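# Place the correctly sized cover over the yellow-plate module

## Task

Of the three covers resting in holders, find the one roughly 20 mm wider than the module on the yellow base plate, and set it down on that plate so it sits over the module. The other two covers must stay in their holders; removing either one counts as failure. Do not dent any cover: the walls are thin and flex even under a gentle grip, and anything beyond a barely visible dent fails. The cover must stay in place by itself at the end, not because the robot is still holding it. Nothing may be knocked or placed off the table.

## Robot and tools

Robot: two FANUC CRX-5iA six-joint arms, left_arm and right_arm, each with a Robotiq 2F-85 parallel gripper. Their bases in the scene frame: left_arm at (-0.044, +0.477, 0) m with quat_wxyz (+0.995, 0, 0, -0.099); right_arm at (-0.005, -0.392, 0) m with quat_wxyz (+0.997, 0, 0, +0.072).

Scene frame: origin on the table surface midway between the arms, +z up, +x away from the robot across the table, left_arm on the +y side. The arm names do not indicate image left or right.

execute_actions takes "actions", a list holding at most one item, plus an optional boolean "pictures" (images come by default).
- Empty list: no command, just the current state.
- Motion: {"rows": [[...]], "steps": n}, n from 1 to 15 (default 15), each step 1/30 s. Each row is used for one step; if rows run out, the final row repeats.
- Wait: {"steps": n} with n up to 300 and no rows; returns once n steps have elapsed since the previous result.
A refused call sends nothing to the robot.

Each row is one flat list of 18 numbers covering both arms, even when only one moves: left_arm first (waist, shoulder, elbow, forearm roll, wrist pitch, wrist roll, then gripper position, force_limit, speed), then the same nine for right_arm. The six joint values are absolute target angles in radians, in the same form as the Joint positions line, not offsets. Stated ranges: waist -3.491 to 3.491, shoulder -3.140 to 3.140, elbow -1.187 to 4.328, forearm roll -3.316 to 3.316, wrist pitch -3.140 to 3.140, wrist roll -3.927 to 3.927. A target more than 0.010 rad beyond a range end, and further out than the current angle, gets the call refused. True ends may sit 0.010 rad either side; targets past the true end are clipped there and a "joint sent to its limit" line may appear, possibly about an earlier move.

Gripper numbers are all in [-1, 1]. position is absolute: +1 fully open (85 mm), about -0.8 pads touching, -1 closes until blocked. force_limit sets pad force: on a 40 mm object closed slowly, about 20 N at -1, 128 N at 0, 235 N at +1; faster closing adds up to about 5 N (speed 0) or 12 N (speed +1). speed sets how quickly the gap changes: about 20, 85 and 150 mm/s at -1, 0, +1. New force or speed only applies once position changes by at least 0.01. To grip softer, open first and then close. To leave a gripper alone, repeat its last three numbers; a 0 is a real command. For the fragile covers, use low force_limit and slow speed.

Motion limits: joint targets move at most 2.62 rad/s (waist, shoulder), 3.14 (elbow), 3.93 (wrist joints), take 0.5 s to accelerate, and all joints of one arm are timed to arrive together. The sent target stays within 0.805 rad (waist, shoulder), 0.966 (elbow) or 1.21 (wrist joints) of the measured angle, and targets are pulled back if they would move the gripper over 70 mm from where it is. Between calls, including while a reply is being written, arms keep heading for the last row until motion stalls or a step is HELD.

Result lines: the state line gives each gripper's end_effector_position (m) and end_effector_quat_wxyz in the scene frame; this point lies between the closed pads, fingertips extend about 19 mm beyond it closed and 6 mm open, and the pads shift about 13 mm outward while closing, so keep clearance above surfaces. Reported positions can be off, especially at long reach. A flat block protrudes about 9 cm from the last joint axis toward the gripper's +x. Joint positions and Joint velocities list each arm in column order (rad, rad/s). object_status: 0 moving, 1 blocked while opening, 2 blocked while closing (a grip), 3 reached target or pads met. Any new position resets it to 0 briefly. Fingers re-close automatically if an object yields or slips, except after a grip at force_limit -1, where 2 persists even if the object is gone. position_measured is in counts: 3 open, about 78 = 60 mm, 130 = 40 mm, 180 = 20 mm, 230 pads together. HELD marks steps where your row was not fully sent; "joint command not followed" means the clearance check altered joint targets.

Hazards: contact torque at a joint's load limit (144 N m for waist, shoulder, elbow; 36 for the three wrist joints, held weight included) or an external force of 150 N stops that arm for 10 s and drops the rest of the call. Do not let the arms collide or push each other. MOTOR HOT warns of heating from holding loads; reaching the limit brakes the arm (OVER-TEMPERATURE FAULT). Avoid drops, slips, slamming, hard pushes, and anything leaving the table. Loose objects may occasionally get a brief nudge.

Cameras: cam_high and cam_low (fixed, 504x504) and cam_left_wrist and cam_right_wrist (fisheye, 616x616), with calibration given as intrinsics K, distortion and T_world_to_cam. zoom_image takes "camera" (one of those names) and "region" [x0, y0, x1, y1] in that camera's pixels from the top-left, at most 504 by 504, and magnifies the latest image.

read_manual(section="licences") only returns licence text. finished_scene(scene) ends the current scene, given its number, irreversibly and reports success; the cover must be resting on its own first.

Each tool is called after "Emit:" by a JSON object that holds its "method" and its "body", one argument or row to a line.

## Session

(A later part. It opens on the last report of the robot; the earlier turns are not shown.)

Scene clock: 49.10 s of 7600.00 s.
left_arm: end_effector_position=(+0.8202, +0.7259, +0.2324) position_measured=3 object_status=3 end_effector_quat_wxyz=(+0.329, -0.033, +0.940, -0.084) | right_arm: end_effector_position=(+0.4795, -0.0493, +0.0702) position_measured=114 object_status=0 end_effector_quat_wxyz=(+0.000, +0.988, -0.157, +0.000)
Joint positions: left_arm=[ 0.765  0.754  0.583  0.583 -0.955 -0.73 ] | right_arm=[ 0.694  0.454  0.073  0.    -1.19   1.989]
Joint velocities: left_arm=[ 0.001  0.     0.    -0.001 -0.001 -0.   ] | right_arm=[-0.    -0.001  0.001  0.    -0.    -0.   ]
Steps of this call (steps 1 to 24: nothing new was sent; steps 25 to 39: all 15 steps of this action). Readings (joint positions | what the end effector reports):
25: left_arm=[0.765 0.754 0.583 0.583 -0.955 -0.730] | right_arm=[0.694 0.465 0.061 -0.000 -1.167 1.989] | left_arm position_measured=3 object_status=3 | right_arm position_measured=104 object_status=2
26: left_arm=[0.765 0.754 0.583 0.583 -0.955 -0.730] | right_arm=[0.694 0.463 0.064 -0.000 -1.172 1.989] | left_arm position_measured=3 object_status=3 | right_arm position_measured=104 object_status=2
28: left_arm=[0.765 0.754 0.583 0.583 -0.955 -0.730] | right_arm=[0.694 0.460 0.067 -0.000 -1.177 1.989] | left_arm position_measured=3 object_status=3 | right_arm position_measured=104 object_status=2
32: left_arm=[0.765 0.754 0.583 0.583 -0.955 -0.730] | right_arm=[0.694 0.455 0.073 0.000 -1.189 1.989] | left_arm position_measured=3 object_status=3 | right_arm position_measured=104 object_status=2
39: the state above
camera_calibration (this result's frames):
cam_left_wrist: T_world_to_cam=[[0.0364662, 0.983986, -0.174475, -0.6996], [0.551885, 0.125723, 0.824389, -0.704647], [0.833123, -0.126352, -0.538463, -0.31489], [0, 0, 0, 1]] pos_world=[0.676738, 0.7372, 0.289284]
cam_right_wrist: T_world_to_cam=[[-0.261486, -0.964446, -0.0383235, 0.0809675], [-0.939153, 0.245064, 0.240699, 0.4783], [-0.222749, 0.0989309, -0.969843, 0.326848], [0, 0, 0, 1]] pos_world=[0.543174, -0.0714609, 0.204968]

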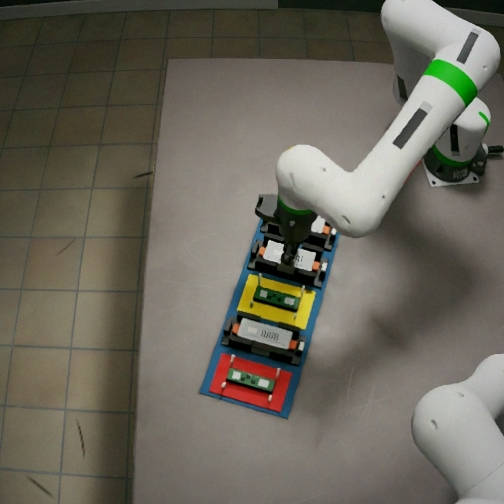

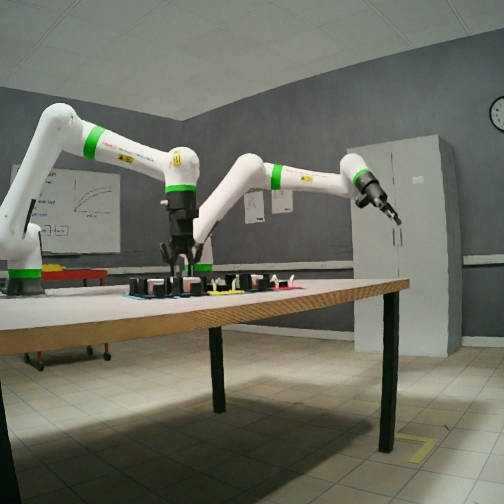

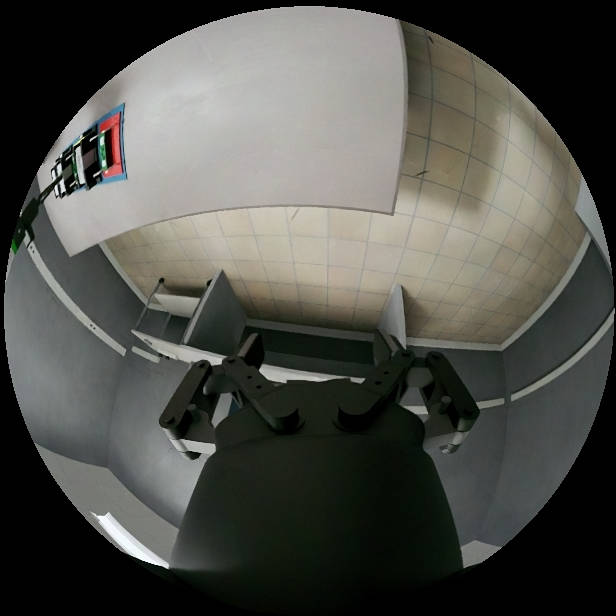

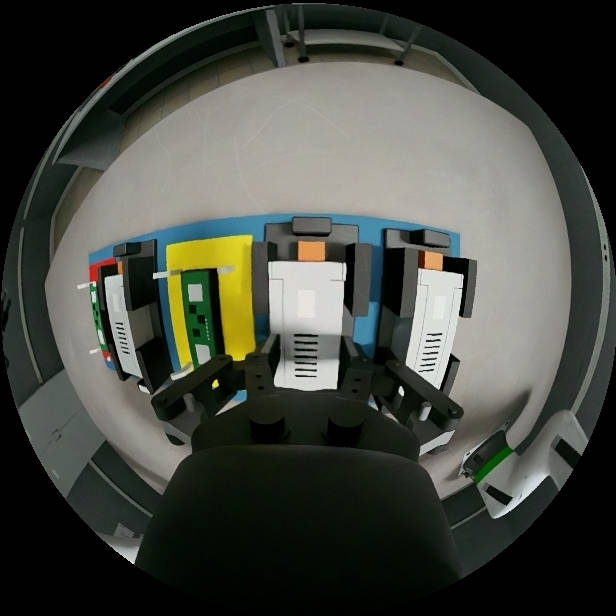

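Emit:
{"method": "execute_actions", "body": {
  "actions": [
    {"rows":[[0.765,0.754,0.583,0.583,-0.955,-0.73,1,-1,-1,0.694,0.4545,0.073,0,-1.1895,1.989,0.45,-0.65,1]],"steps":15}
  ],
  "pictures": false
}}

Emit:
{"method": "execute_actions", "body": {
  "actions": [
    {"rows":[[0.765,0.754,0.583,0.583,-0.955,-0.73,1,-1,-1,0.694,0.47,0.056,0,-1.157,1.989,0.45,-0.65,1],[0.765,0.754,0.583,0.583,-0.955,-0.73,1,-1,-1,0.694,0.47,0.056,0,-1.157,1.989,0.45,-0.65,1],[0.765,0.754,0.583,0.583,-0.955,-0.73,1,-1,-1,0.694,0.47,0.056,0,-1.157,1.989,0.45,-0.65,1],[0.765,0.754,0.583,0.583,-0.955,-0.73,1,-1,-1,0.694,0.4865,0.038,0,-1.1225,1.989,0.45,-0.65,1]],"steps":15}
  ],
  "pictures": false
}}

Emit:
{"method": "execute_actions", "body": {
  "actions": [
    {"rows":[[0.765,0.754,0.583,0.583,-0.955,-0.73,1,-1,-1,0.694,0.4865,0.038,0,-1.1225,1.989,-1,-0.65,-1]],"steps":15}
  ],
  "pictures": false
}}

Emit:
{"method": "execute_actions", "body": {
  "actions": [
    {"steps":15}
  ],
  "pictures": false
}}

Emit:
{"method": "execute_actions", "body": {
  "actions": [
    {"rows":[[0.765,0.754,0.583,0.583,-0.955,-0.73,1,-1,-1,0.694,0.482,0.043,0,-1.132,1.989,-1,-0.65,-1],[0.765,0.754,0.583,0.583,-0.955,-0.73,1,-1,-1,0.694,0.482,0.043,0,-1.132,1.989,-1,-0.65,-1],[0.765,0.754,0.583,0.583,-0.955,-0.73,1,-1,-1,0.694,0.482,0.043,0,-1.132,1.989,-1,-0.65,-1],[0.765,0.754,0.583,0.583,-0.955,-0.73,1,-1,-1,0.694,0.477,0.048,0,-1.142,1.989,-1,-0.65,-1],[0.765,0.754,0.583,0.583,-0.955,-0.73,1,-1,-1,0.694,0.477,0.048,0,-1.142,1.989,-1,-0.65,-1],[0.765,0.754,0.583,0.583,-0.955,-0.73,1,-1,-1,0.694,0.477,0.048,0,-1.142,1.989,-1,-0.65,-1],[0.765,0.754,0.583,0.583,-0.955,-0.73,1,-1,-1,0.694,0.472,0.054,0,-1.153,1.989,-1,-0.65,-1],[0.765,0.754,0.583,0.583,-0.955,-0.73,1,-1,-1,0.694,0.472,0.054,0,-1.153,1.989,-1,-0.65,-1],[0.765,0.754,0.583,0.583,-0.955,-0.73,1,-1,-1,0.694,0.472,0.054,0,-1.153,1.989,-1,-0.65,-1],[0.765,0.754,0.583,0.583,-0.955,-0.73,1,-1,-1,0.694,0.4655,0.061,0,-1.1665,1.989,-1,-0.65,-1]],"steps":15}
  ]
}}

Scene clock: 51.70 s of 7600.00 s.
left_arm: end_effector_position=(+0.8202, +0.7259, +0.2324) position_measured=3 object_status=3 end_effector_quat_wxyz=(+0.329, -0.033, +0.940, -0.084) | right_arm: end_effector_position=(+0.4794, -0.0492, +0.0700) position_measured=72 object_status=0 end_effector_quat_wxyz=(+0.000, +0.988, -0.157, -0.000)
Joint positions: left_arm=[ 0.765  0.754  0.583  0.583 -0.955 -0.73 ] | right_arm=[ 0.694  0.455  0.073 -0.    -1.19   1.989]
Joint velocities: left_arm=[ 0.    -0.001  0.001 -0.001 -0.001  0.   ] | right_arm=[-0.001 -0.001  0.002  0.     0.    -0.001]
Steps of this call (steps 1 to 15: the robot went on to your last target; steps 16 to 63: nothing new was sent; steps 64 to 78: all 15 steps of this action). Readings (joint positions | what the end effector reports):
64: left_arm=[0.765 0.754 0.583 0.583 -0.955 -0.730] | right_arm=[0.694 0.455 0.073 0.000 -1.189 1.989] | left_arm position_measured=3 object_status=3 | right_arm position_measured=127 object_status=0
65: left_arm=[0.765 0.754 0.583 0.583 -0.955 -0.730] | right_arm=[0.694 0.455 0.073 -0.000 -1.189 1.989] | left_arm position_measured=3 object_status=3 | right_arm position_measured=125 object_status=0
67: left_arm=[0.765 0.754 0.583 0.583 -0.955 -0.730] | right_arm=[0.694 0.456 0.073 -0.001 -1.188 1.989] | left_arm position_measured=3 object_status=3 | right_arm position_measured=106 object_status=0
71: left_arm=[0.765 0.754 0.583 0.583 -0.955 -0.730] | right_arm=[0.694 0.455 0.073 -0.000 -1.189 1.989] | left_arm position_measured=3 object_status=3 | right_arm position_measured=75 object_status=0
78: the state above

Scene clock: 52.20 s of 7600.00 s.
left_arm: end_effector_position=(+0.8202, +0.7259, +0.2324) position_measured=3 object_status=3 end_effector_quat_wxyz=(+0.329, -0.033, +0.940, -0.084) | right_arm: end_effector_position=(+0.4796, -0.0492, +0.0379) position_measured=72 object_status=3 end_effector_quat_wxyz=(+0.000, +0.988, -0.157, -0.000)
Joint positions: left_arm=[ 0.765  0.754  0.583  0.583 -0.955 -0.73 ] | right_arm=[ 0.694  0.486  0.038  0.    -1.123  1.989]
Joint velocities: left_arm=[ 0.    -0.     0.002  0.001  0.    -0.   ] | right_arm=[ 0.     0.001 -0.    -0.001  0.     0.001]
Steps of this call (steps 1 to 15: all 15 steps of this action). Readings (joint positions | what the end effector reports):
1: left_arm=[0.765 0.754 0.583 0.583 -0.955 -0.730] | right_arm=[0.694 0.455 0.073 0.000 -1.189 1.989] | left_arm position_measured=3 object_status=3 | right_arm position_measured=72 object_status=0
2: left_arm=[0.765 0.754 0.583 0.583 -0.955 -0.730] | right_arm=[0.694 0.458 0.070 0.000 -1.182 1.989] | left_arm position_measured=3 object_status=3 | right_arm position_measured=72 object_status=0
4: left_arm=[0.765 0.754 0.583 0.583 -0.955 -0.730] | right_arm=[0.694 0.468 0.058 0.000 -1.161 1.989] | left_arm position_measured=3 object_status=3 | right_arm position_measured=72 object_status=3
8: left_arm=[0.765 0.754 0.583 0.583 -0.955 -0.730] | right_arm=[0.694 0.486 0.039 0.000 -1.125 1.989] | left_arm position_measured=3 object_status=3 | right_arm position_measured=72 object_status=3
15: the state above

Scene clock: 52.70 s of 7600.00 s.
left_arm: end_effector_position=(+0.8202, +0.7259, +0.2324) position_measured=3 object_status=3 end_effector_quat_wxyz=(+0.329, -0.033, +0.940, -0.084) | right_arm: end_effector_position=(+0.4796, -0.0491, +0.0378) position_measured=94 object_status=0 end_effector_quat_wxyz=(-0.000, +0.988, -0.157, -0.000)
Joint positions: left_arm=[ 0.765  0.754  0.583  0.583 -0.955 -0.73 ] | right_arm=[ 0.694  0.486  0.038 -0.    -1.122  1.989]
Joint velocities: left_arm=[ 0.    -0.    -0.    -0.001  0.001 -0.   ] | right_arm=[-0.    -0.    -0.    -0.    -0.     0.001]
Steps of this call (steps 1 to 15: all 15 steps of this action). Readings (joint positions | what the end effector reports):
1: left_arm=[0.765 0.754 0.583 0.583 -0.955 -0.730] | right_arm=[0.694 0.486 0.038 0.000 -1.123 1.989] | left_arm position_measured=3 object_status=3 | right_arm position_measured=72 object_status=0
2: left_arm=[0.765 0.754 0.583 0.583 -0.955 -0.730] | right_arm=[0.694 0.486 0.038 0.000 -1.123 1.989] | left_arm position_measured=3 object_status=3 | right_arm position_measured=73 object_status=0
4: left_arm=[0.765 0.754 0.583 0.583 -0.955 -0.730] | right_arm=[0.694 0.486 0.038 0.000 -1.123 1.989] | left_arm position_measured=3 object_status=3 | right_arm position_measured=75 object_status=0
8: left_arm=[0.765 0.754 0.583 0.583 -0.955 -0.730] | right_arm=[0.694 0.486 0.038 -0.000 -1.122 1.989] | left_arm position_measured=3 object_status=3 | right_arm position_measured=82 object_status=0
15: the state above

Scene clock: 53.20 s of 7600.00 s.
left_arm: end_effector_position=(+0.8202, +0.7259, +0.2324) position_measured=3 object_status=3 end_effector_quat_wxyz=(+0.329, -0.033, +0.940, -0.084) | right_arm: end_effector_position=(+0.4795, -0.0492, +0.0378) position_measured=108 object_status=0 end_effector_quat_wxyz=(+0.000, +0.988, -0.157, -0.000)
Joint positions: left_arm=[ 0.765  0.754  0.583  0.583 -0.955 -0.73 ] | right_arm=[ 0.694  0.486  0.038 -0.    -1.123  1.989]
Joint velocities: left_arm=[-0.     0.001 -0.    -0.001  0.     0.   ] | right_arm=[ 0.     0.     0.     0.001 -0.     0.001]
Steps of this call (steps 1 to 15: the robot went on to your last target). Readings (joint positions | what the end effector reports):
1: left_arm=[0.765 0.754 0.583 0.583 -0.955 -0.730] | right_arm=[0.694 0.486 0.038 -0.000 -1.122 1.989] | left_arm position_measured=3 object_status=3 | right_arm position_measured=95 object_status=0
2: left_arm=[0.765 0.754 0.583 0.583 -0.955 -0.730] | right_arm=[0.694 0.486 0.038 -0.000 -1.122 1.989] | left_arm position_measured=3 object_status=3 | right_arm position_measured=97 object_status=0
4: left_arm=[0.765 0.754 0.583 0.583 -0.955 -0.730] | right_arm=[0.694 0.486 0.038 -0.000 -1.122 1.989] | left_arm position_measured=3 object_status=3 | right_arm position_measured=100 object_status=0
8: left_arm=[0.765 0.754 0.583 0.583 -0.955 -0.730] | right_arm=[0.694 0.486 0.038 -0.000 -1.123 1.989] | left_arm position_measured=3 object_status=3 | right_arm position_measured=105 object_status=0
15: the state above
All arms were judged still, so your last target was given up. Only a new action makes them travel on or press farther. Fingers that are still opening or closing keep moving.

Scene clock: 53.70 s of 7600.00 s.
left_arm: end_effector_position=(+0.8202, +0.7259, +0.2324) position_measured=3 object_status=3 end_effector_quat_wxyz=(+0.329, -0.033, +0.940, -0.084) | right_arm: end_effector_position=(+0.4797, -0.0491, +0.0588) position_measured=108 object_status=2 end_effector_quat_wxyz=(+0.000, +0.988, -0.157, -0.000)
Joint positions: left_arm=[ 0.765  0.754  0.583  0.583 -0.955 -0.73 ] | right_arm=[ 0.694  0.466  0.061 -0.    -1.166  1.989]
Joint velocities: left_arm=[-0.    -0.001 -0.     0.001  0.001  0.   ] | right_arm=[ 0.    -0.002  0.004  0.001 -0.007 -0.001]
Steps of this call (steps 1 to 15: all 15 steps of this action). Readings (joint positions | what the end effector reports):
1: left_arm=[0.765 0.754 0.583 0.583 -0.955 -0.730] | right_arm=[0.694 0.486 0.038 -0.000 -1.123 1.989] | left_arm position_measured=3 object_status=3 | right_arm position_measured=108 object_status=2
2: left_arm=[0.765 0.754 0.583 0.583 -0.955 -0.730] | right_arm=[0.694 0.485 0.040 -0.000 -1.127 1.989] | left_arm position_measured=3 object_status=3 | right_arm position_measured=108 object_status=2
4: left_arm=[0.765 0.754 0.583 0.583 -0.955 -0.730] | right_arm=[0.694 0.483 0.043 -0.000 -1.132 1.989] | left_arm position_measured=3 object_status=3 | right_arm position_measured=108 object_status=2
8: left_arm=[0.765 0.754 0.583 0.583 -0.955 -0.730] | right_arm=[0.694 0.475 0.050 -0.000 -1.147 1.989] | left_arm position_measured=3 object_status=3 | right_arm position_measured=108 object_status=2
15: the state above
camera_calibration (this result's frames):
cam_left_wrist: T_world_to_cam=[[0.0364662, 0.983986, -0.174475, -0.6996], [0.551885, 0.125723, 0.824388, -0.704647], [0.833122, -0.126352, -0.538463, -0.31489], [0, 0, 0, 1]] pos_world=[0.676738, 0.7372, 0.289284]
cam_right_wrist: T_world_to_cam=[[-0.261535, -0.964435, -0.0382812, 0.0807848], [-0.939101, 0.245104, 0.240859, 0.481082], [-0.22291, 0.098943, -0.969805, 0.31586], [0, 0, 0, 1]] pos_world=[0.543321, -0.0712557, 0.193542]

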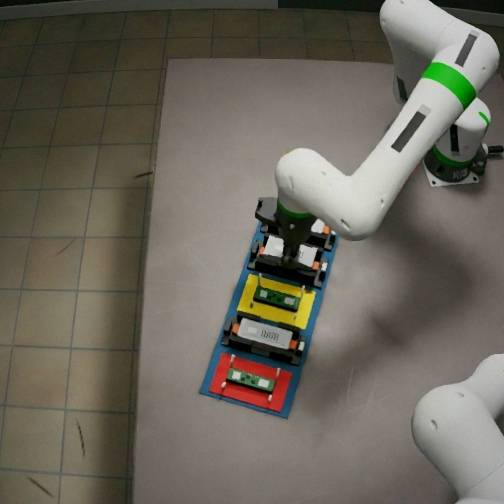

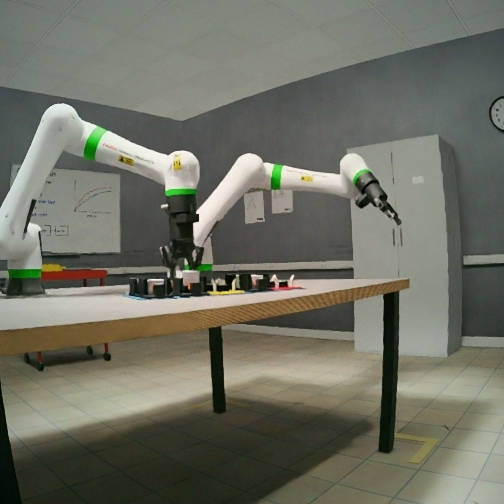

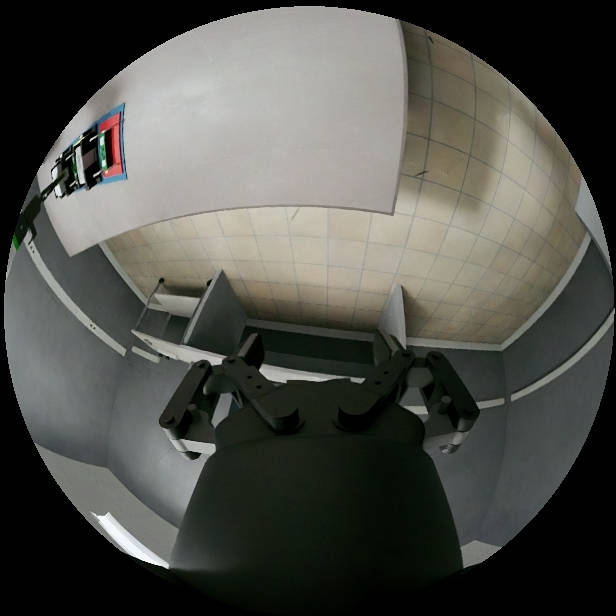

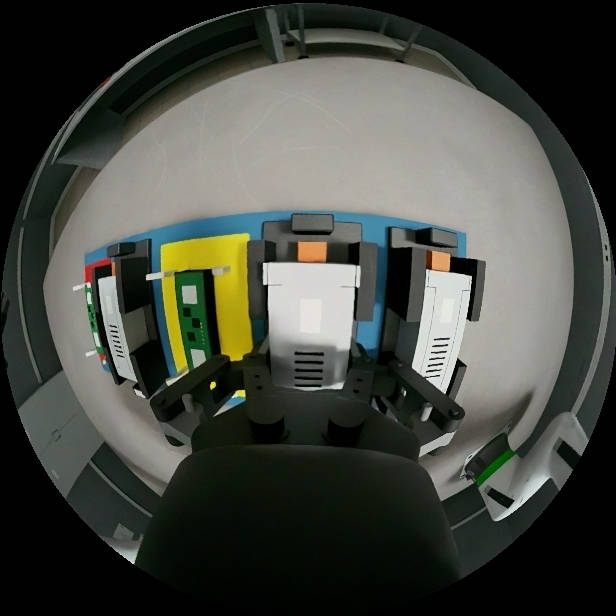

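Lifted now. Raise slowly.

Emit:
{"method": "execute_actions", "body": {
  "actions": [
    {"rows":[[0.765,0.754,0.583,0.583,-0.955,-0.73,1,-1,-1,0.694,0.4545,0.073,0,-1.1895,1.989,-1,-0.65,-1],[0.765,0.754,0.583,0.583,-0.955,-0.73,1,-1,-1,0.694,0.4545,0.073,0,-1.1895,1.989,-1,-0.65,-1],[0.765,0.754,0.583,0.583,-0.955,-0.73,1,-1,-1,0.694,0.4545,0.073,0,-1.1895,1.989,-1,-0.65,-1],[0.765,0.754,0.583,0.583,-0.955,-0.73,1,-1,-1,0.694,0.439,0.1,0,-1.232,1.989,-1,-0.65,-1],[0.765,0.754,0.583,0.583,-0.955,-0.73,1,-1,-1,0.694,0.439,0.1,0,-1.232,1.989,-1,-0.65,-1],[0.765,0.754,0.583,0.583,-0.955,-0.73,1,-1,-1,0.694,0.439,0.1,0,-1.232,1.989,-1,-0.65,-1],[0.765,0.754,0.583,0.583,-0.955,-0.73,1,-1,-1,0.694,0.4235,0.128,0,-1.275,1.989,-1,-0.65,-1],[0.765,0.754,0.583,0.583,-0.955,-0.73,1,-1,-1,0.694,0.4235,0.128,0,-1.275,1.989,-1,-0.65,-1],[0.765,0.754,0.583,0.583,-0.955,-0.73,1,-1,-1,0.694,0.4235,0.128,0,-1.275,1.989,-1,-0.65,-1],[0.765,0.754,0.583,0.583,-0.955,-0.73,1,-1,-1,0.694,0.408,0.155,0,-1.3175,1.989,-1,-0.65,-1]],"steps":15}
  ]
}}

Scene clock: 55.60 s of 7600.00 s.
left_arm: end_effector_position=(+0.8202, +0.7259, +0.2324) position_measured=3 object_status=3 end_effector_quat_wxyz=(+0.329, -0.033, +0.940, -0.084) | right_arm: end_effector_position=(+0.4795, -0.0491, +0.1302) position_measured=108 object_status=2 end_effector_quat_wxyz=(-0.000, +0.988, -0.157, +0.000)
Joint positions: left_arm=[ 0.765  0.754  0.583  0.583 -0.955 -0.73 ] | right_arm=[ 0.694  0.408  0.154  0.    -1.316  1.989]
Joint velocities: left_arm=[ 0.001 -0.001  0.     0.    -0.     0.   ] | right_arm=[ 0.001 -0.001  0.01   0.    -0.028  0.   ]
Steps of this call (steps 1 to 15: the robot went on to your last target; steps 16 to 42: nothing new was sent; steps 43 to 57: all 15 steps of this action). Readings (joint positions | what the end effector reports):
43: left_arm=[0.765 0.754 0.583 0.583 -0.955 -0.730] | right_arm=[0.694 0.465 0.061 0.000 -1.167 1.989] | left_arm position_measured=3 object_status=3 | right_arm position_measured=108 object_status=2
44: left_arm=[0.765 0.754 0.583 0.583 -0.955 -0.730] | right_arm=[0.694 0.462 0.065 0.000 -1.174 1.989] | left_arm position_measured=3 object_status=3 | right_arm position_measured=108 object_status=2
46: left_arm=[0.765 0.754 0.583 0.583 -0.955 -0.730] | right_arm=[0.694 0.455 0.073 0.000 -1.188 1.989] | left_arm position_measured=3 object_status=3 | right_arm position_measured=108 object_status=2
50: left_arm=[0.765 0.754 0.583 0.583 -0.955 -0.730] | right_arm=[0.694 0.436 0.105 0.000 -1.240 1.989] | left_arm position_measured=3 object_status=3 | right_arm position_measured=108 object_status=2
57: the state above
camera_calibration (this result's frames):
cam_left_wrist: T_world_to_cam=[[0.0364662, 0.983986, -0.174475, -0.6996], [0.551885, 0.125723, 0.824388, -0.704647], [0.833122, -0.126352, -0.538463, -0.31489], [0, 0, 0, 1]] pos_world=[0.676738, 0.7372, 0.289284]
cam_right_wrist: T_world_to_cam=[[-0.261388, -0.964447, -0.0389546, 0.0834415], [-0.939264, 0.244849, 0.240483, 0.463901], [-0.222395, 0.0994479, -0.969871, 0.384835], [0, 0, 0, 1]] pos_world=[0.543121, -0.0713819, 0.264931]

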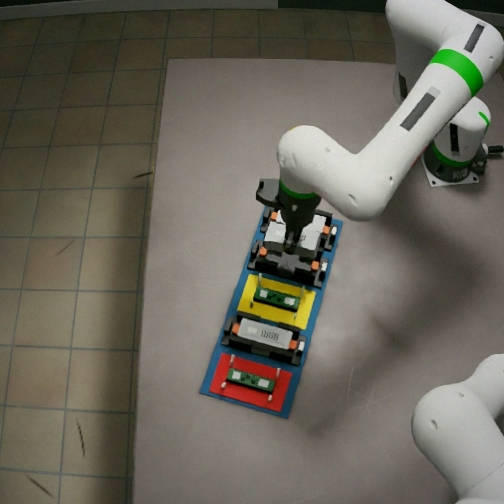

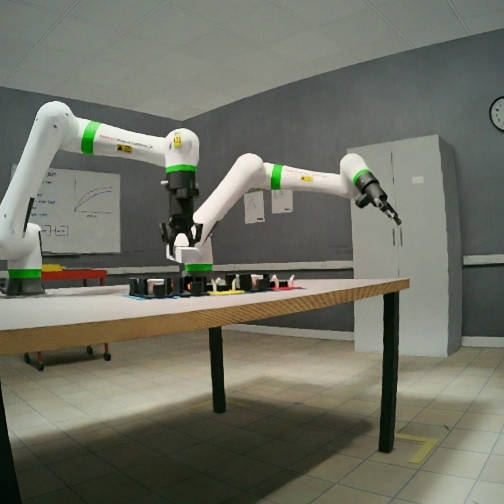

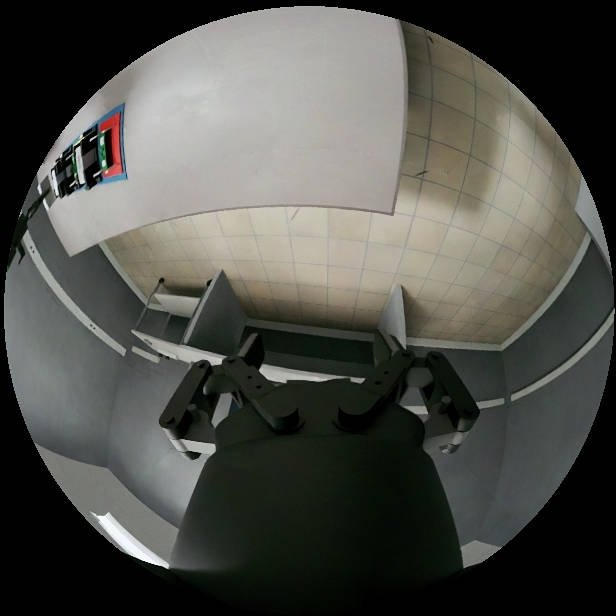

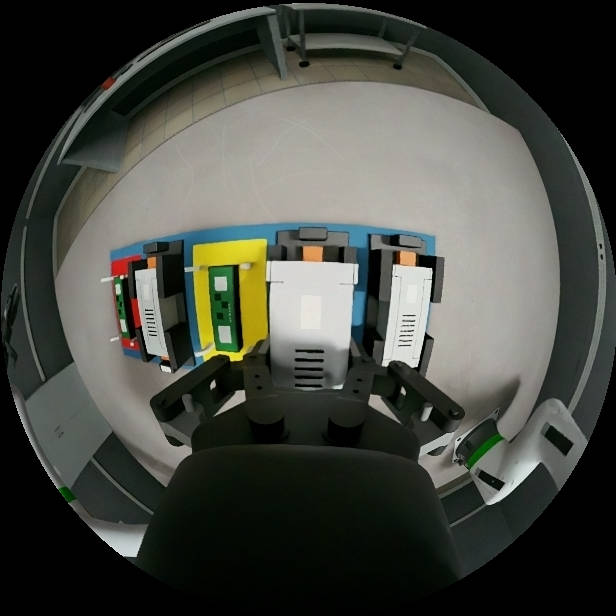

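Emit:
{"method": "execute_actions", "body": {
  "actions": [
    {"rows":[[0.765,0.754,0.583,0.583,-0.955,-0.73,1,-1,-1,0.707,0.453,0.222,0,-1.339,1.976,-1,-0.65,-1],[0.765,0.754,0.583,0.583,-0.955,-0.73,1,-1,-1,0.707,0.453,0.222,0,-1.339,1.976,-1,-0.65,-1],[0.765,0.754,0.583,0.583,-0.955,-0.73,1,-1,-1,0.72,0.498,0.288,0,-1.361,1.964,-1,-0.65,-1],[0.765,0.754,0.583,0.583,-0.955,-0.73,1,-1,-1,0.72,0.498,0.288,0,-1.361,1.964,-1,-0.65,-1],[0.765,0.754,0.583,0.583,-0.955,-0.73,1,-1,-1,0.732,0.543,0.355,0,-1.382,1.951,-1,-0.65,-1],[0.765,0.754,0.583,0.583,-0.955,-0.73,1,-1,-1,0.732,0.543,0.355,0,-1.382,1.951,-1,-0.65,-1],[0.765,0.754,0.583,0.583,-0.955,-0.73,1,-1,-1,0.744,0.589,0.421,0,-1.404,1.939,-1,-0.65,-1],[0.765,0.754,0.583,0.583,-0.955,-0.73,1,-1,-1,0.744,0.589,0.421,0,-1.404,1.939,-1,-0.65,-1],[0.765,0.754,0.583,0.583,-0.955,-0.73,1,-1,-1,0.7566,0.634,0.488,0,-1.4254,1.926,-1,-0.65,-1]],"steps":15}
  ],
  "pictures": false
}}

Emit:
{"method": "execute_actions", "body": {
  "actions": [
    {"steps":10}
  ]
}}

Scene clock: 58.07 s of 7600.00 s.
left_arm: end_effector_position=(+0.8202, +0.7259, +0.2324) position_measured=3 object_status=3 end_effector_quat_wxyz=(+0.329, -0.033, +0.940, -0.084) | right_arm: end_effector_position=(+0.5120, +0.0489, +0.1295) position_measured=108 object_status=2 end_effector_quat_wxyz=(+0.000, +0.988, -0.157, -0.000)
Joint positions: left_arm=[ 0.765  0.754  0.583  0.583 -0.955 -0.73 ] | right_arm=[ 0.756  0.631  0.483  0.    -1.424  1.927]
Joint velocities: left_arm=[-0.001 -0.     0.    -0.    -0.     0.   ] | right_arm=[ 0.035  0.133  0.195 -0.    -0.063 -0.036]
Steps of this call (steps 1 to 15: the robot went on to your last target; steps 16 to 59: nothing new was sent; steps 60 to 74: all 15 steps of this action). Readings (joint positions | what the end effector reports):
60: left_arm=[0.765 0.754 0.583 0.583 -0.955 -0.730] | right_arm=[0.694 0.408 0.156 0.000 -1.318 1.989] | left_arm position_measured=3 object_status=3 | right_arm position_measured=108 object_status=2
61: left_arm=[0.765 0.754 0.583 0.583 -0.955 -0.730] | right_arm=[0.695 0.412 0.161 0.000 -1.320 1.988] | left_arm position_measured=3 object_status=3 | right_arm position_measured=108 object_status=2
63: left_arm=[0.765 0.754 0.583 0.583 -0.955 -0.730] | right_arm=[0.701 0.433 0.193 0.000 -1.330 1.982] | left_arm position_measured=3 object_status=3 | right_arm position_measured=108 object_status=2
67: left_arm=[0.765 0.754 0.583 0.583 -0.955 -0.730] | right_arm=[0.724 0.515 0.313 0.000 -1.369 1.959] | left_arm position_measured=3 object_status=3 | right_arm position_measured=108 object_status=2
74: the state above

Scene clock: 58.40 s of 7600.00 s.
left_arm: end_effector_position=(+0.8202, +0.7259, +0.2324) position_measured=3 object_status=3 end_effector_quat_wxyz=(+0.329, -0.033, +0.940, -0.084) | right_arm: end_effector_position=(+0.5125, +0.0501, +0.1296) position_measured=108 object_status=2 end_effector_quat_wxyz=(+0.000, +0.988, -0.157, -0.000)
Joint positions: left_arm=[ 0.765  0.754  0.583  0.583 -0.955 -0.73 ] | right_arm=[ 0.757  0.634  0.488  0.    -1.425  1.926]
Joint velocities: left_arm=[-0.    -0.    -0.001 -0.    -0.001 -0.   ] | right_arm=[-0.001  0.     0.    -0.002 -0.001 -0.   ]
Steps of this call (steps 1 to 10: the robot went on to your last target). Readings (joint positions | what the end effector reports):
1: left_arm=[0.765 0.754 0.583 0.583 -0.955 -0.730] | right_arm=[0.757 0.634 0.487 0.000 -1.425 1.926] | left_arm position_measured=3 object_status=3 | right_arm position_measured=108 object_status=2
2: left_arm=[0.765 0.754 0.583 0.583 -0.955 -0.730] | right_arm=[0.757 0.634 0.488 0.000 -1.425 1.926] | left_arm position_measured=3 object_status=3 | right_arm position_measured=108 object_status=2
4: left_arm=[0.765 0.754 0.583 0.583 -0.955 -0.730] | right_arm=[0.757 0.634 0.488 0.000 -1.425 1.926] | left_arm position_measured=3 object_status=3 | right_arm position_measured=108 object_status=2
8: left_arm=[0.765 0.754 0.583 0.583 -0.955 -0.730] | right_arm=[0.757 0.634 0.488 0.000 -1.425 1.926] | left_arm position_measured=3 object_status=3 | right_arm position_measured=108 object_status=2
10: the state above
camera_calibration (this result's frames):
cam_left_wrist: T_world_to_cam=[[0.0364664, 0.983986, -0.174475, -0.6996], [0.551885, 0.125723, 0.824388, -0.704647], [0.833122, -0.126353, -0.538463, -0.31489], [0, 0, 0, 1]] pos_world=[0.676738, 0.7372, 0.289284]
cam_right_wrist: T_world_to_cam=[[-0.261906, -0.964346, -0.0379643, 0.187904], [-0.938969, 0.245528, 0.240942, 0.470404], [-0.22303, 0.0987514, -0.969797, 0.382128], [0, 0, 0, 1]] pos_world=[0.576134, 0.0279717, 0.26438]

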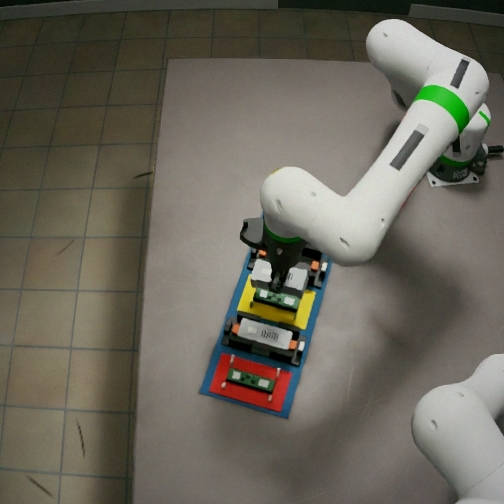

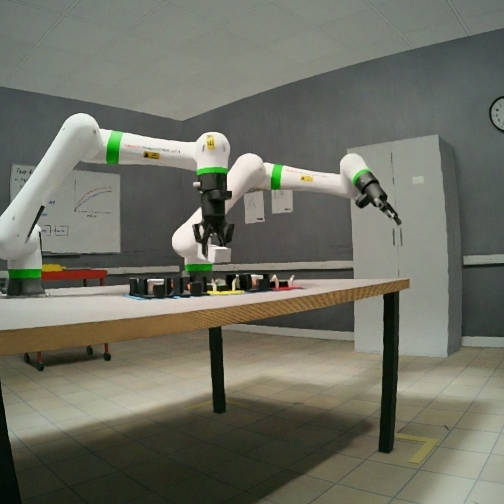

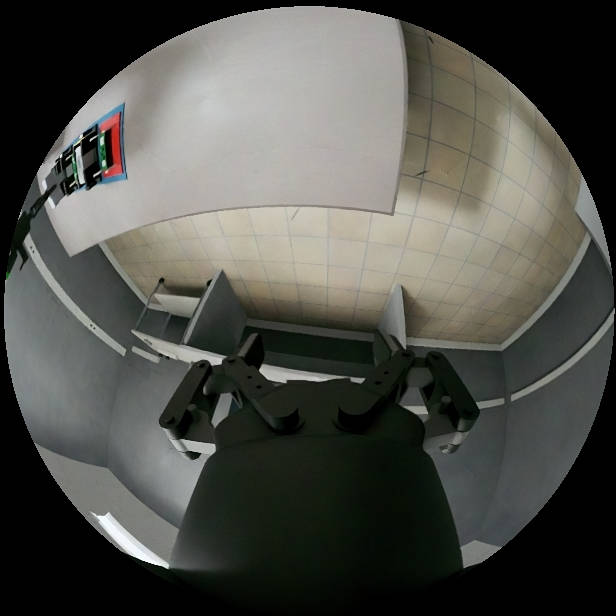

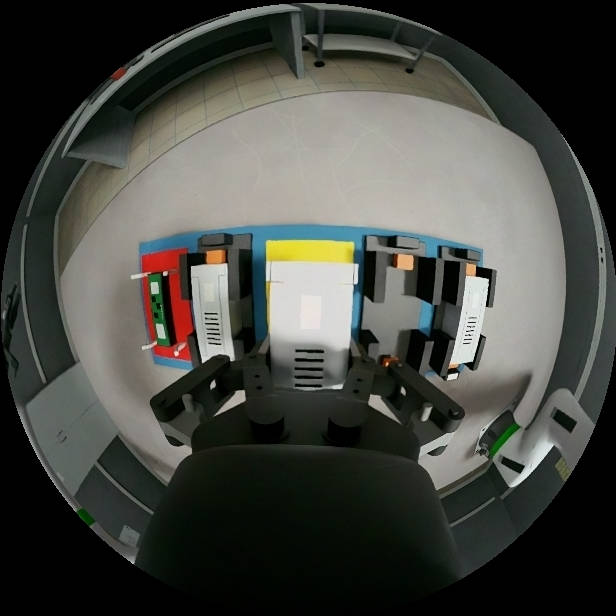

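Emit:
{"method": "execute_actions", "body": {
  "actions": [
    {"rows":[[0.765,0.754,0.583,0.583,-0.955,-0.73,1,-1,-1,0.7566,0.6415,0.467,0,-1.397,1.926,-1,-0.65,-1],[0.765,0.754,0.583,0.583,-0.955,-0.73,1,-1,-1,0.7566,0.6415,0.467,0,-1.397,1.926,-1,-0.65,-1],[0.765,0.754,0.583,0.583,-0.955,-0.73,1,-1,-1,0.7566,0.649,0.4465,0,-1.369,1.926,-1,-0.65,-1],[0.765,0.754,0.583,0.583,-0.955,-0.73,1,-1,-1,0.7566,0.649,0.4465,0,-1.369,1.926,-1,-0.65,-1],[0.765,0.754,0.583,0.583,-0.955,-0.73,1,-1,-1,0.7566,0.6565,0.426,0,-1.34,1.926,-1,-0.65,-1],[0.765,0.754,0.583,0.583,-0.955,-0.73,1,-1,-1,0.7566,0.6565,0.426,0,-1.34,1.926,-1,-0.65,-1],[0.765,0.754,0.583,0.583,-0.955,-0.73,1,-1,-1,0.7566,0.664,0.405,0,-1.312,1.926,-1,-0.65,-1]],"steps":15}
  ]
}}

Emit:
{"method": "zoom_image", "body": {
  "camera": "cam_low",
  "region": [150,220,310,310]
}}

Emit:
{"method": "zoom_image", "body": {
  "camera": "cam_high",
  "region": [200,220,360,360]
}}

Scene clock: 60.30 s of 7600.00 s.
left_arm: end_effector_position=(+0.8202, +0.7259, +0.2324) position_measured=3 object_status=3 end_effector_quat_wxyz=(+0.329, -0.033, +0.940, -0.084) | right_arm: end_effector_position=(+0.5125, +0.0504, +0.0746) position_measured=108 object_status=2 end_effector_quat_wxyz=(+0.000, +0.988, -0.157, -0.000)
Joint positions: left_arm=[ 0.765  0.754  0.583  0.583 -0.955 -0.73 ] | right_arm=[ 0.757  0.664  0.405 -0.    -1.312  1.926]
Joint velocities: left_arm=[ 0.    -0.    -0.001 -0.001  0.001  0.   ] | right_arm=[-0.     0.    -0.002 -0.     0.002  0.   ]
Steps of this call (steps 1 to 15: the robot went on to your last target; steps 16 to 42: nothing new was sent; steps 43 to 57: all 15 steps of this action). Readings (joint positions | what the end effector reports):
43: left_arm=[0.765 0.754 0.583 0.583 -0.955 -0.730] | right_arm=[0.757 0.634 0.488 0.000 -1.425 1.926] | left_arm position_measured=3 object_status=3 | right_arm position_measured=108 object_status=2
44: left_arm=[0.765 0.754 0.583 0.583 -0.955 -0.730] | right_arm=[0.757 0.636 0.483 0.000 -1.418 1.926] | left_arm position_measured=3 object_status=3 | right_arm position_measured=108 object_status=2
46: left_arm=[0.765 0.754 0.583 0.583 -0.955 -0.730] | right_arm=[0.757 0.643 0.464 -0.000 -1.393 1.926] | left_arm position_measured=3 object_status=3 | right_arm position_measured=108 object_status=2
50: left_arm=[0.765 0.754 0.583 0.583 -0.955 -0.730] | right_arm=[0.757 0.657 0.425 -0.000 -1.339 1.926] | left_arm position_measured=3 object_status=3 | right_arm position_measured=108 object_status=2
57: the state above
camera_calibration (this result's frames):
cam_left_wrist: T_world_to_cam=[[0.0364661, 0.983986, -0.174475, -0.6996], [0.551885, 0.125723, 0.824388, -0.704647], [0.833122, -0.126352, -0.538463, -0.31489], [0, 0, 0, 1]] pos_world=[0.676738, 0.7372, 0.289284]
cam_right_wrist: T_world_to_cam=[[-0.261862, -0.964342, -0.0383874, 0.186044], [-0.939016, 0.245395, 0.240893, 0.48369], [-0.222883, 0.0991271, -0.969792, 0.328681], [0, 0, 0, 1]] pos_world=[0.576168, 0.0281331, 0.209377]

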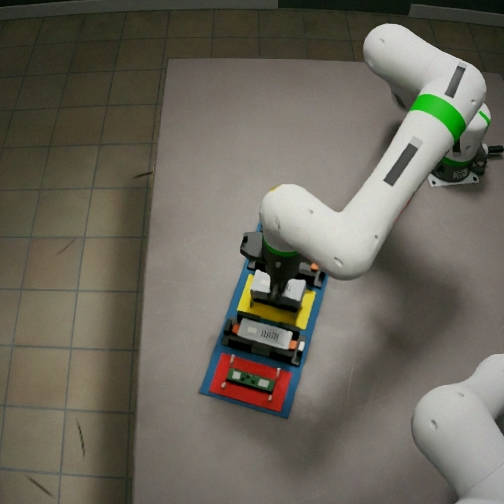

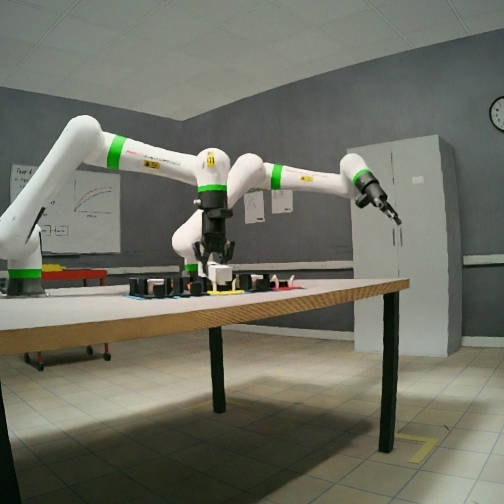

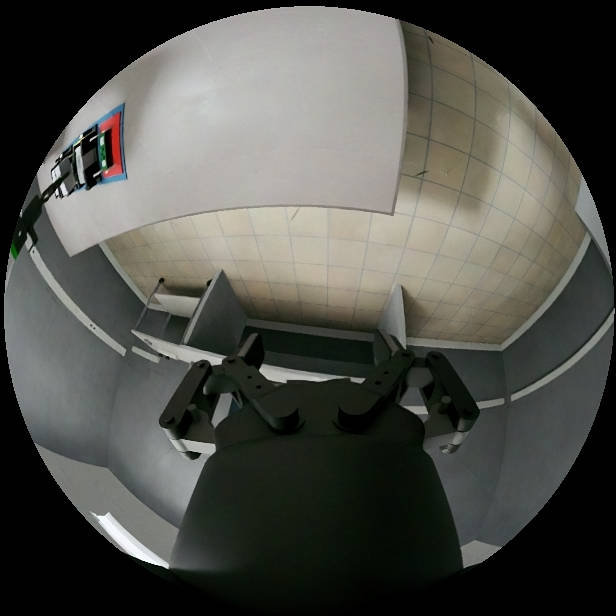

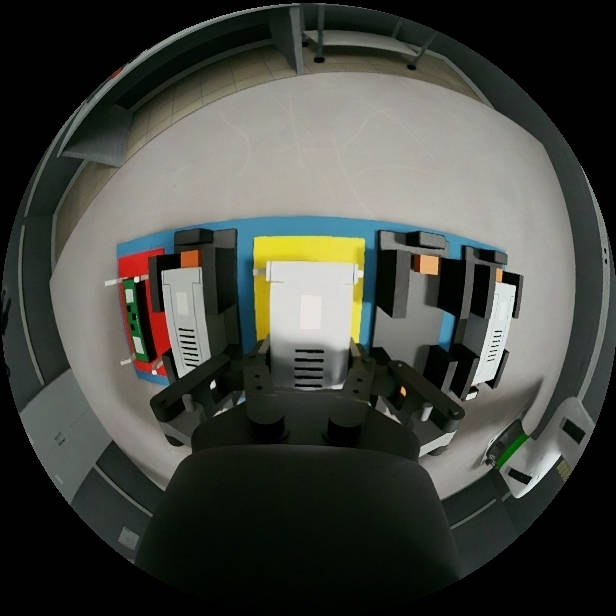

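Region (150, 220, 310, 310) of cam_low's 504x504 image, scaled by 3.150, with more detail than that image has; it fills the top 284 rows of this view, and the rest is white.

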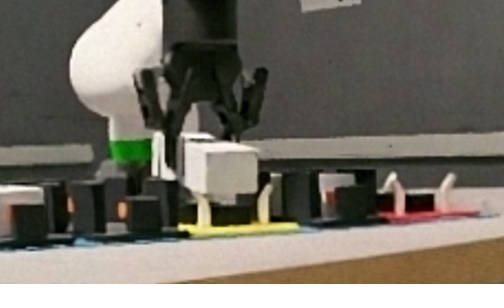

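Region (200, 220, 360, 360) of cam_high's 504x504 image, scaled by 3.150, with more detail than that image has; it fills the top 441 rows of this view, and the rest is white.

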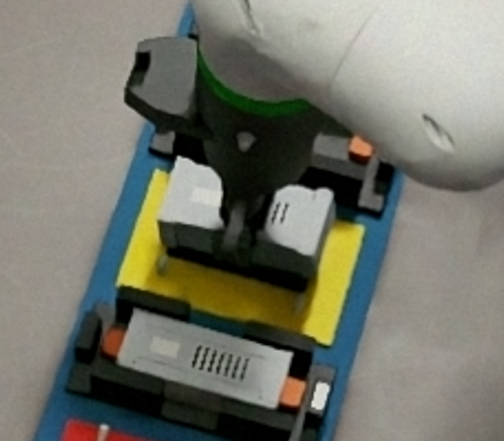

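Emit:
{"method": "execute_actions", "body": {
  "actions": [
    {"rows":[[0.765,0.754,0.583,0.583,-0.955,-0.73,1,-1,-1,0.7566,0.671,0.394,0,-1.294,1.926,-1,-0.65,-1],[0.765,0.754,0.583,0.583,-0.955,-0.73,1,-1,-1,0.7566,0.671,0.394,0,-1.294,1.926,-1,-0.65,-1],[0.765,0.754,0.583,0.583,-0.955,-0.73,1,-1,-1,0.7566,0.671,0.394,0,-1.294,1.926,-1,-0.65,-1],[0.765,0.754,0.583,0.583,-0.955,-0.73,1,-1,-1,0.7566,0.678,0.383,0,-1.276,1.926,-1,-0.65,-1],[0.765,0.754,0.583,0.583,-0.955,-0.73,1,-1,-1,0.7566,0.678,0.383,0,-1.276,1.926,-1,-0.65,-1],[0.765,0.754,0.583,0.583,-0.955,-0.73,1,-1,-1,0.7566,0.678,0.383,0,-1.276,1.926,-1,-0.65,-1],[0.765,0.754,0.583,0.583,-0.955,-0.73,1,-1,-1,0.7566,0.684,0.373,0,-1.26,1.926,-1,-0.65,-1],[0.765,0.754,0.583,0.583,-0.955,-0.73,1,-1,-1,0.7566,0.684,0.373,0,-1.26,1.926,-1,-0.65,-1],[0.765,0.754,0.583,0.583,-0.955,-0.73,1,-1,-1,0.7566,0.684,0.373,0,-1.26,1.926,-1,-0.65,-1],[0.765,0.754,0.583,0.583,-0.955,-0.73,1,-1,-1,0.7566,0.689,0.366,0,-1.248,1.926,-1,-0.65,-1]],"steps":15}
  ]
}}

Emit:
{"method": "zoom_image", "body": {
  "camera": "cam_low",
  "region": [150,220,310,310]
}}

Scene clock: 62.07 s of 7600.00 s.
left_arm: end_effector_position=(+0.8202, +0.7259, +0.2324) position_measured=3 object_status=3 end_effector_quat_wxyz=(+0.329, -0.033, +0.940, -0.084) | right_arm: end_effector_position=(+0.5126, +0.0504, +0.0421) position_measured=108 object_status=2 end_effector_quat_wxyz=(+0.000, +0.988, -0.157, +0.000)
Joint positions: left_arm=[ 0.765  0.754  0.583  0.583 -0.955 -0.73 ] | right_arm=[ 0.757  0.689  0.366  0.    -1.248  1.926]
Joint velocities: left_arm=[-0.     0.    -0.     0.     0.002  0.   ] | right_arm=[ 0.     0.003 -0.004 -0.001  0.008  0.   ]
Steps of this call (steps 1 to 15: the robot went on to your last target; steps 16 to 38: nothing new was sent; steps 39 to 53: all 15 steps of this action). Readings (joint positions | what the end effector reports):
39: left_arm=[0.765 0.754 0.583 0.583 -0.955 -0.730] | right_arm=[0.757 0.664 0.404 0.000 -1.311 1.926] | left_arm position_measured=3 object_status=3 | right_arm position_measured=108 object_status=2
40: left_arm=[0.765 0.754 0.583 0.583 -0.955 -0.730] | right_arm=[0.757 0.666 0.401 0.000 -1.305 1.926] | left_arm position_measured=3 object_status=3 | right_arm position_measured=108 object_status=2
42: left_arm=[0.765 0.754 0.583 0.583 -0.955 -0.730] | right_arm=[0.757 0.671 0.394 0.000 -1.295 1.926] | left_arm position_measured=3 object_status=3 | right_arm position_measured=108 object_status=2
46: left_arm=[0.765 0.754 0.583 0.583 -0.955 -0.730] | right_arm=[0.757 0.680 0.380 0.000 -1.270 1.926] | left_arm position_measured=3 object_status=3 | right_arm position_measured=108 object_status=2
53: the state above
camera_calibration (this result's frames):
cam_left_wrist: T_world_to_cam=[[0.0364662, 0.983986, -0.174475, -0.6996], [0.551885, 0.125723, 0.824389, -0.704647], [0.833122, -0.126352, -0.538463, -0.31489], [0, 0, 0, 1]] pos_world=[0.676738, 0.7372, 0.289284]
cam_right_wrist: T_world_to_cam=[[-0.261817, -0.964352, -0.038432, 0.184852], [-0.93907, 0.24536, 0.240722, 0.491648], [-0.222711, 0.0991154, -0.969833, 0.297057], [0, 0, 0, 1]] pos_world=[0.576247, 0.0281892, 0.176849]

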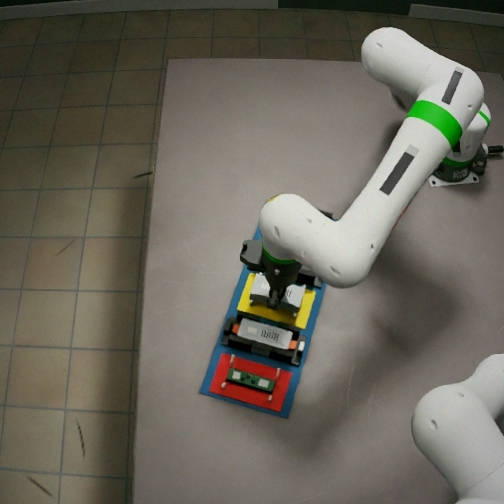

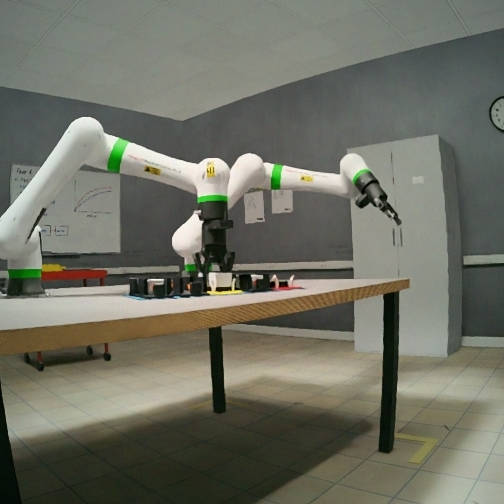

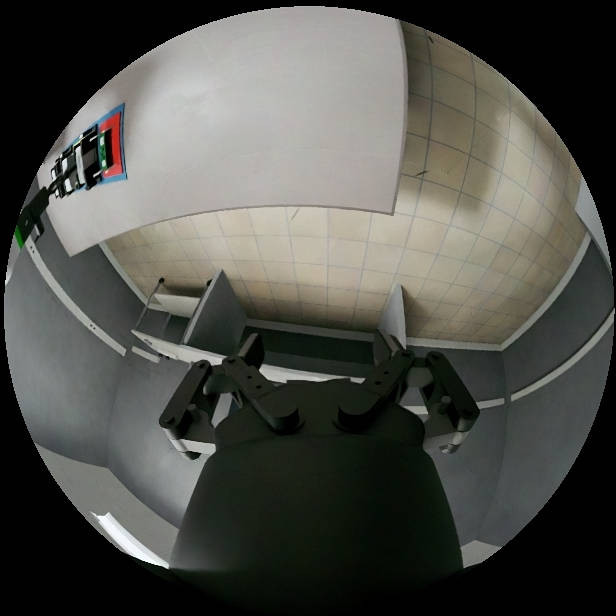

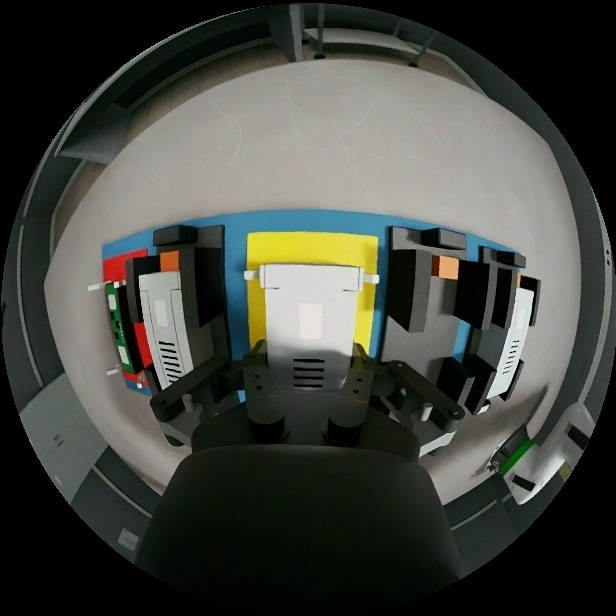

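Region (150, 220, 310, 310) of cam_low's 504x504 image, scaled by 3.150, with more detail than that image has; it fills the top 284 rows of this view, and the rest is white.

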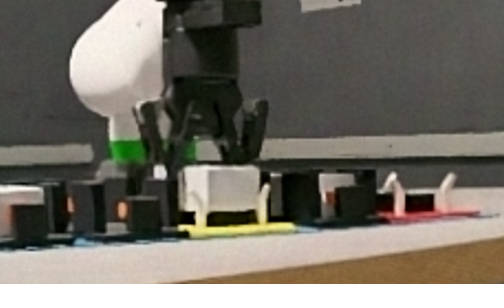

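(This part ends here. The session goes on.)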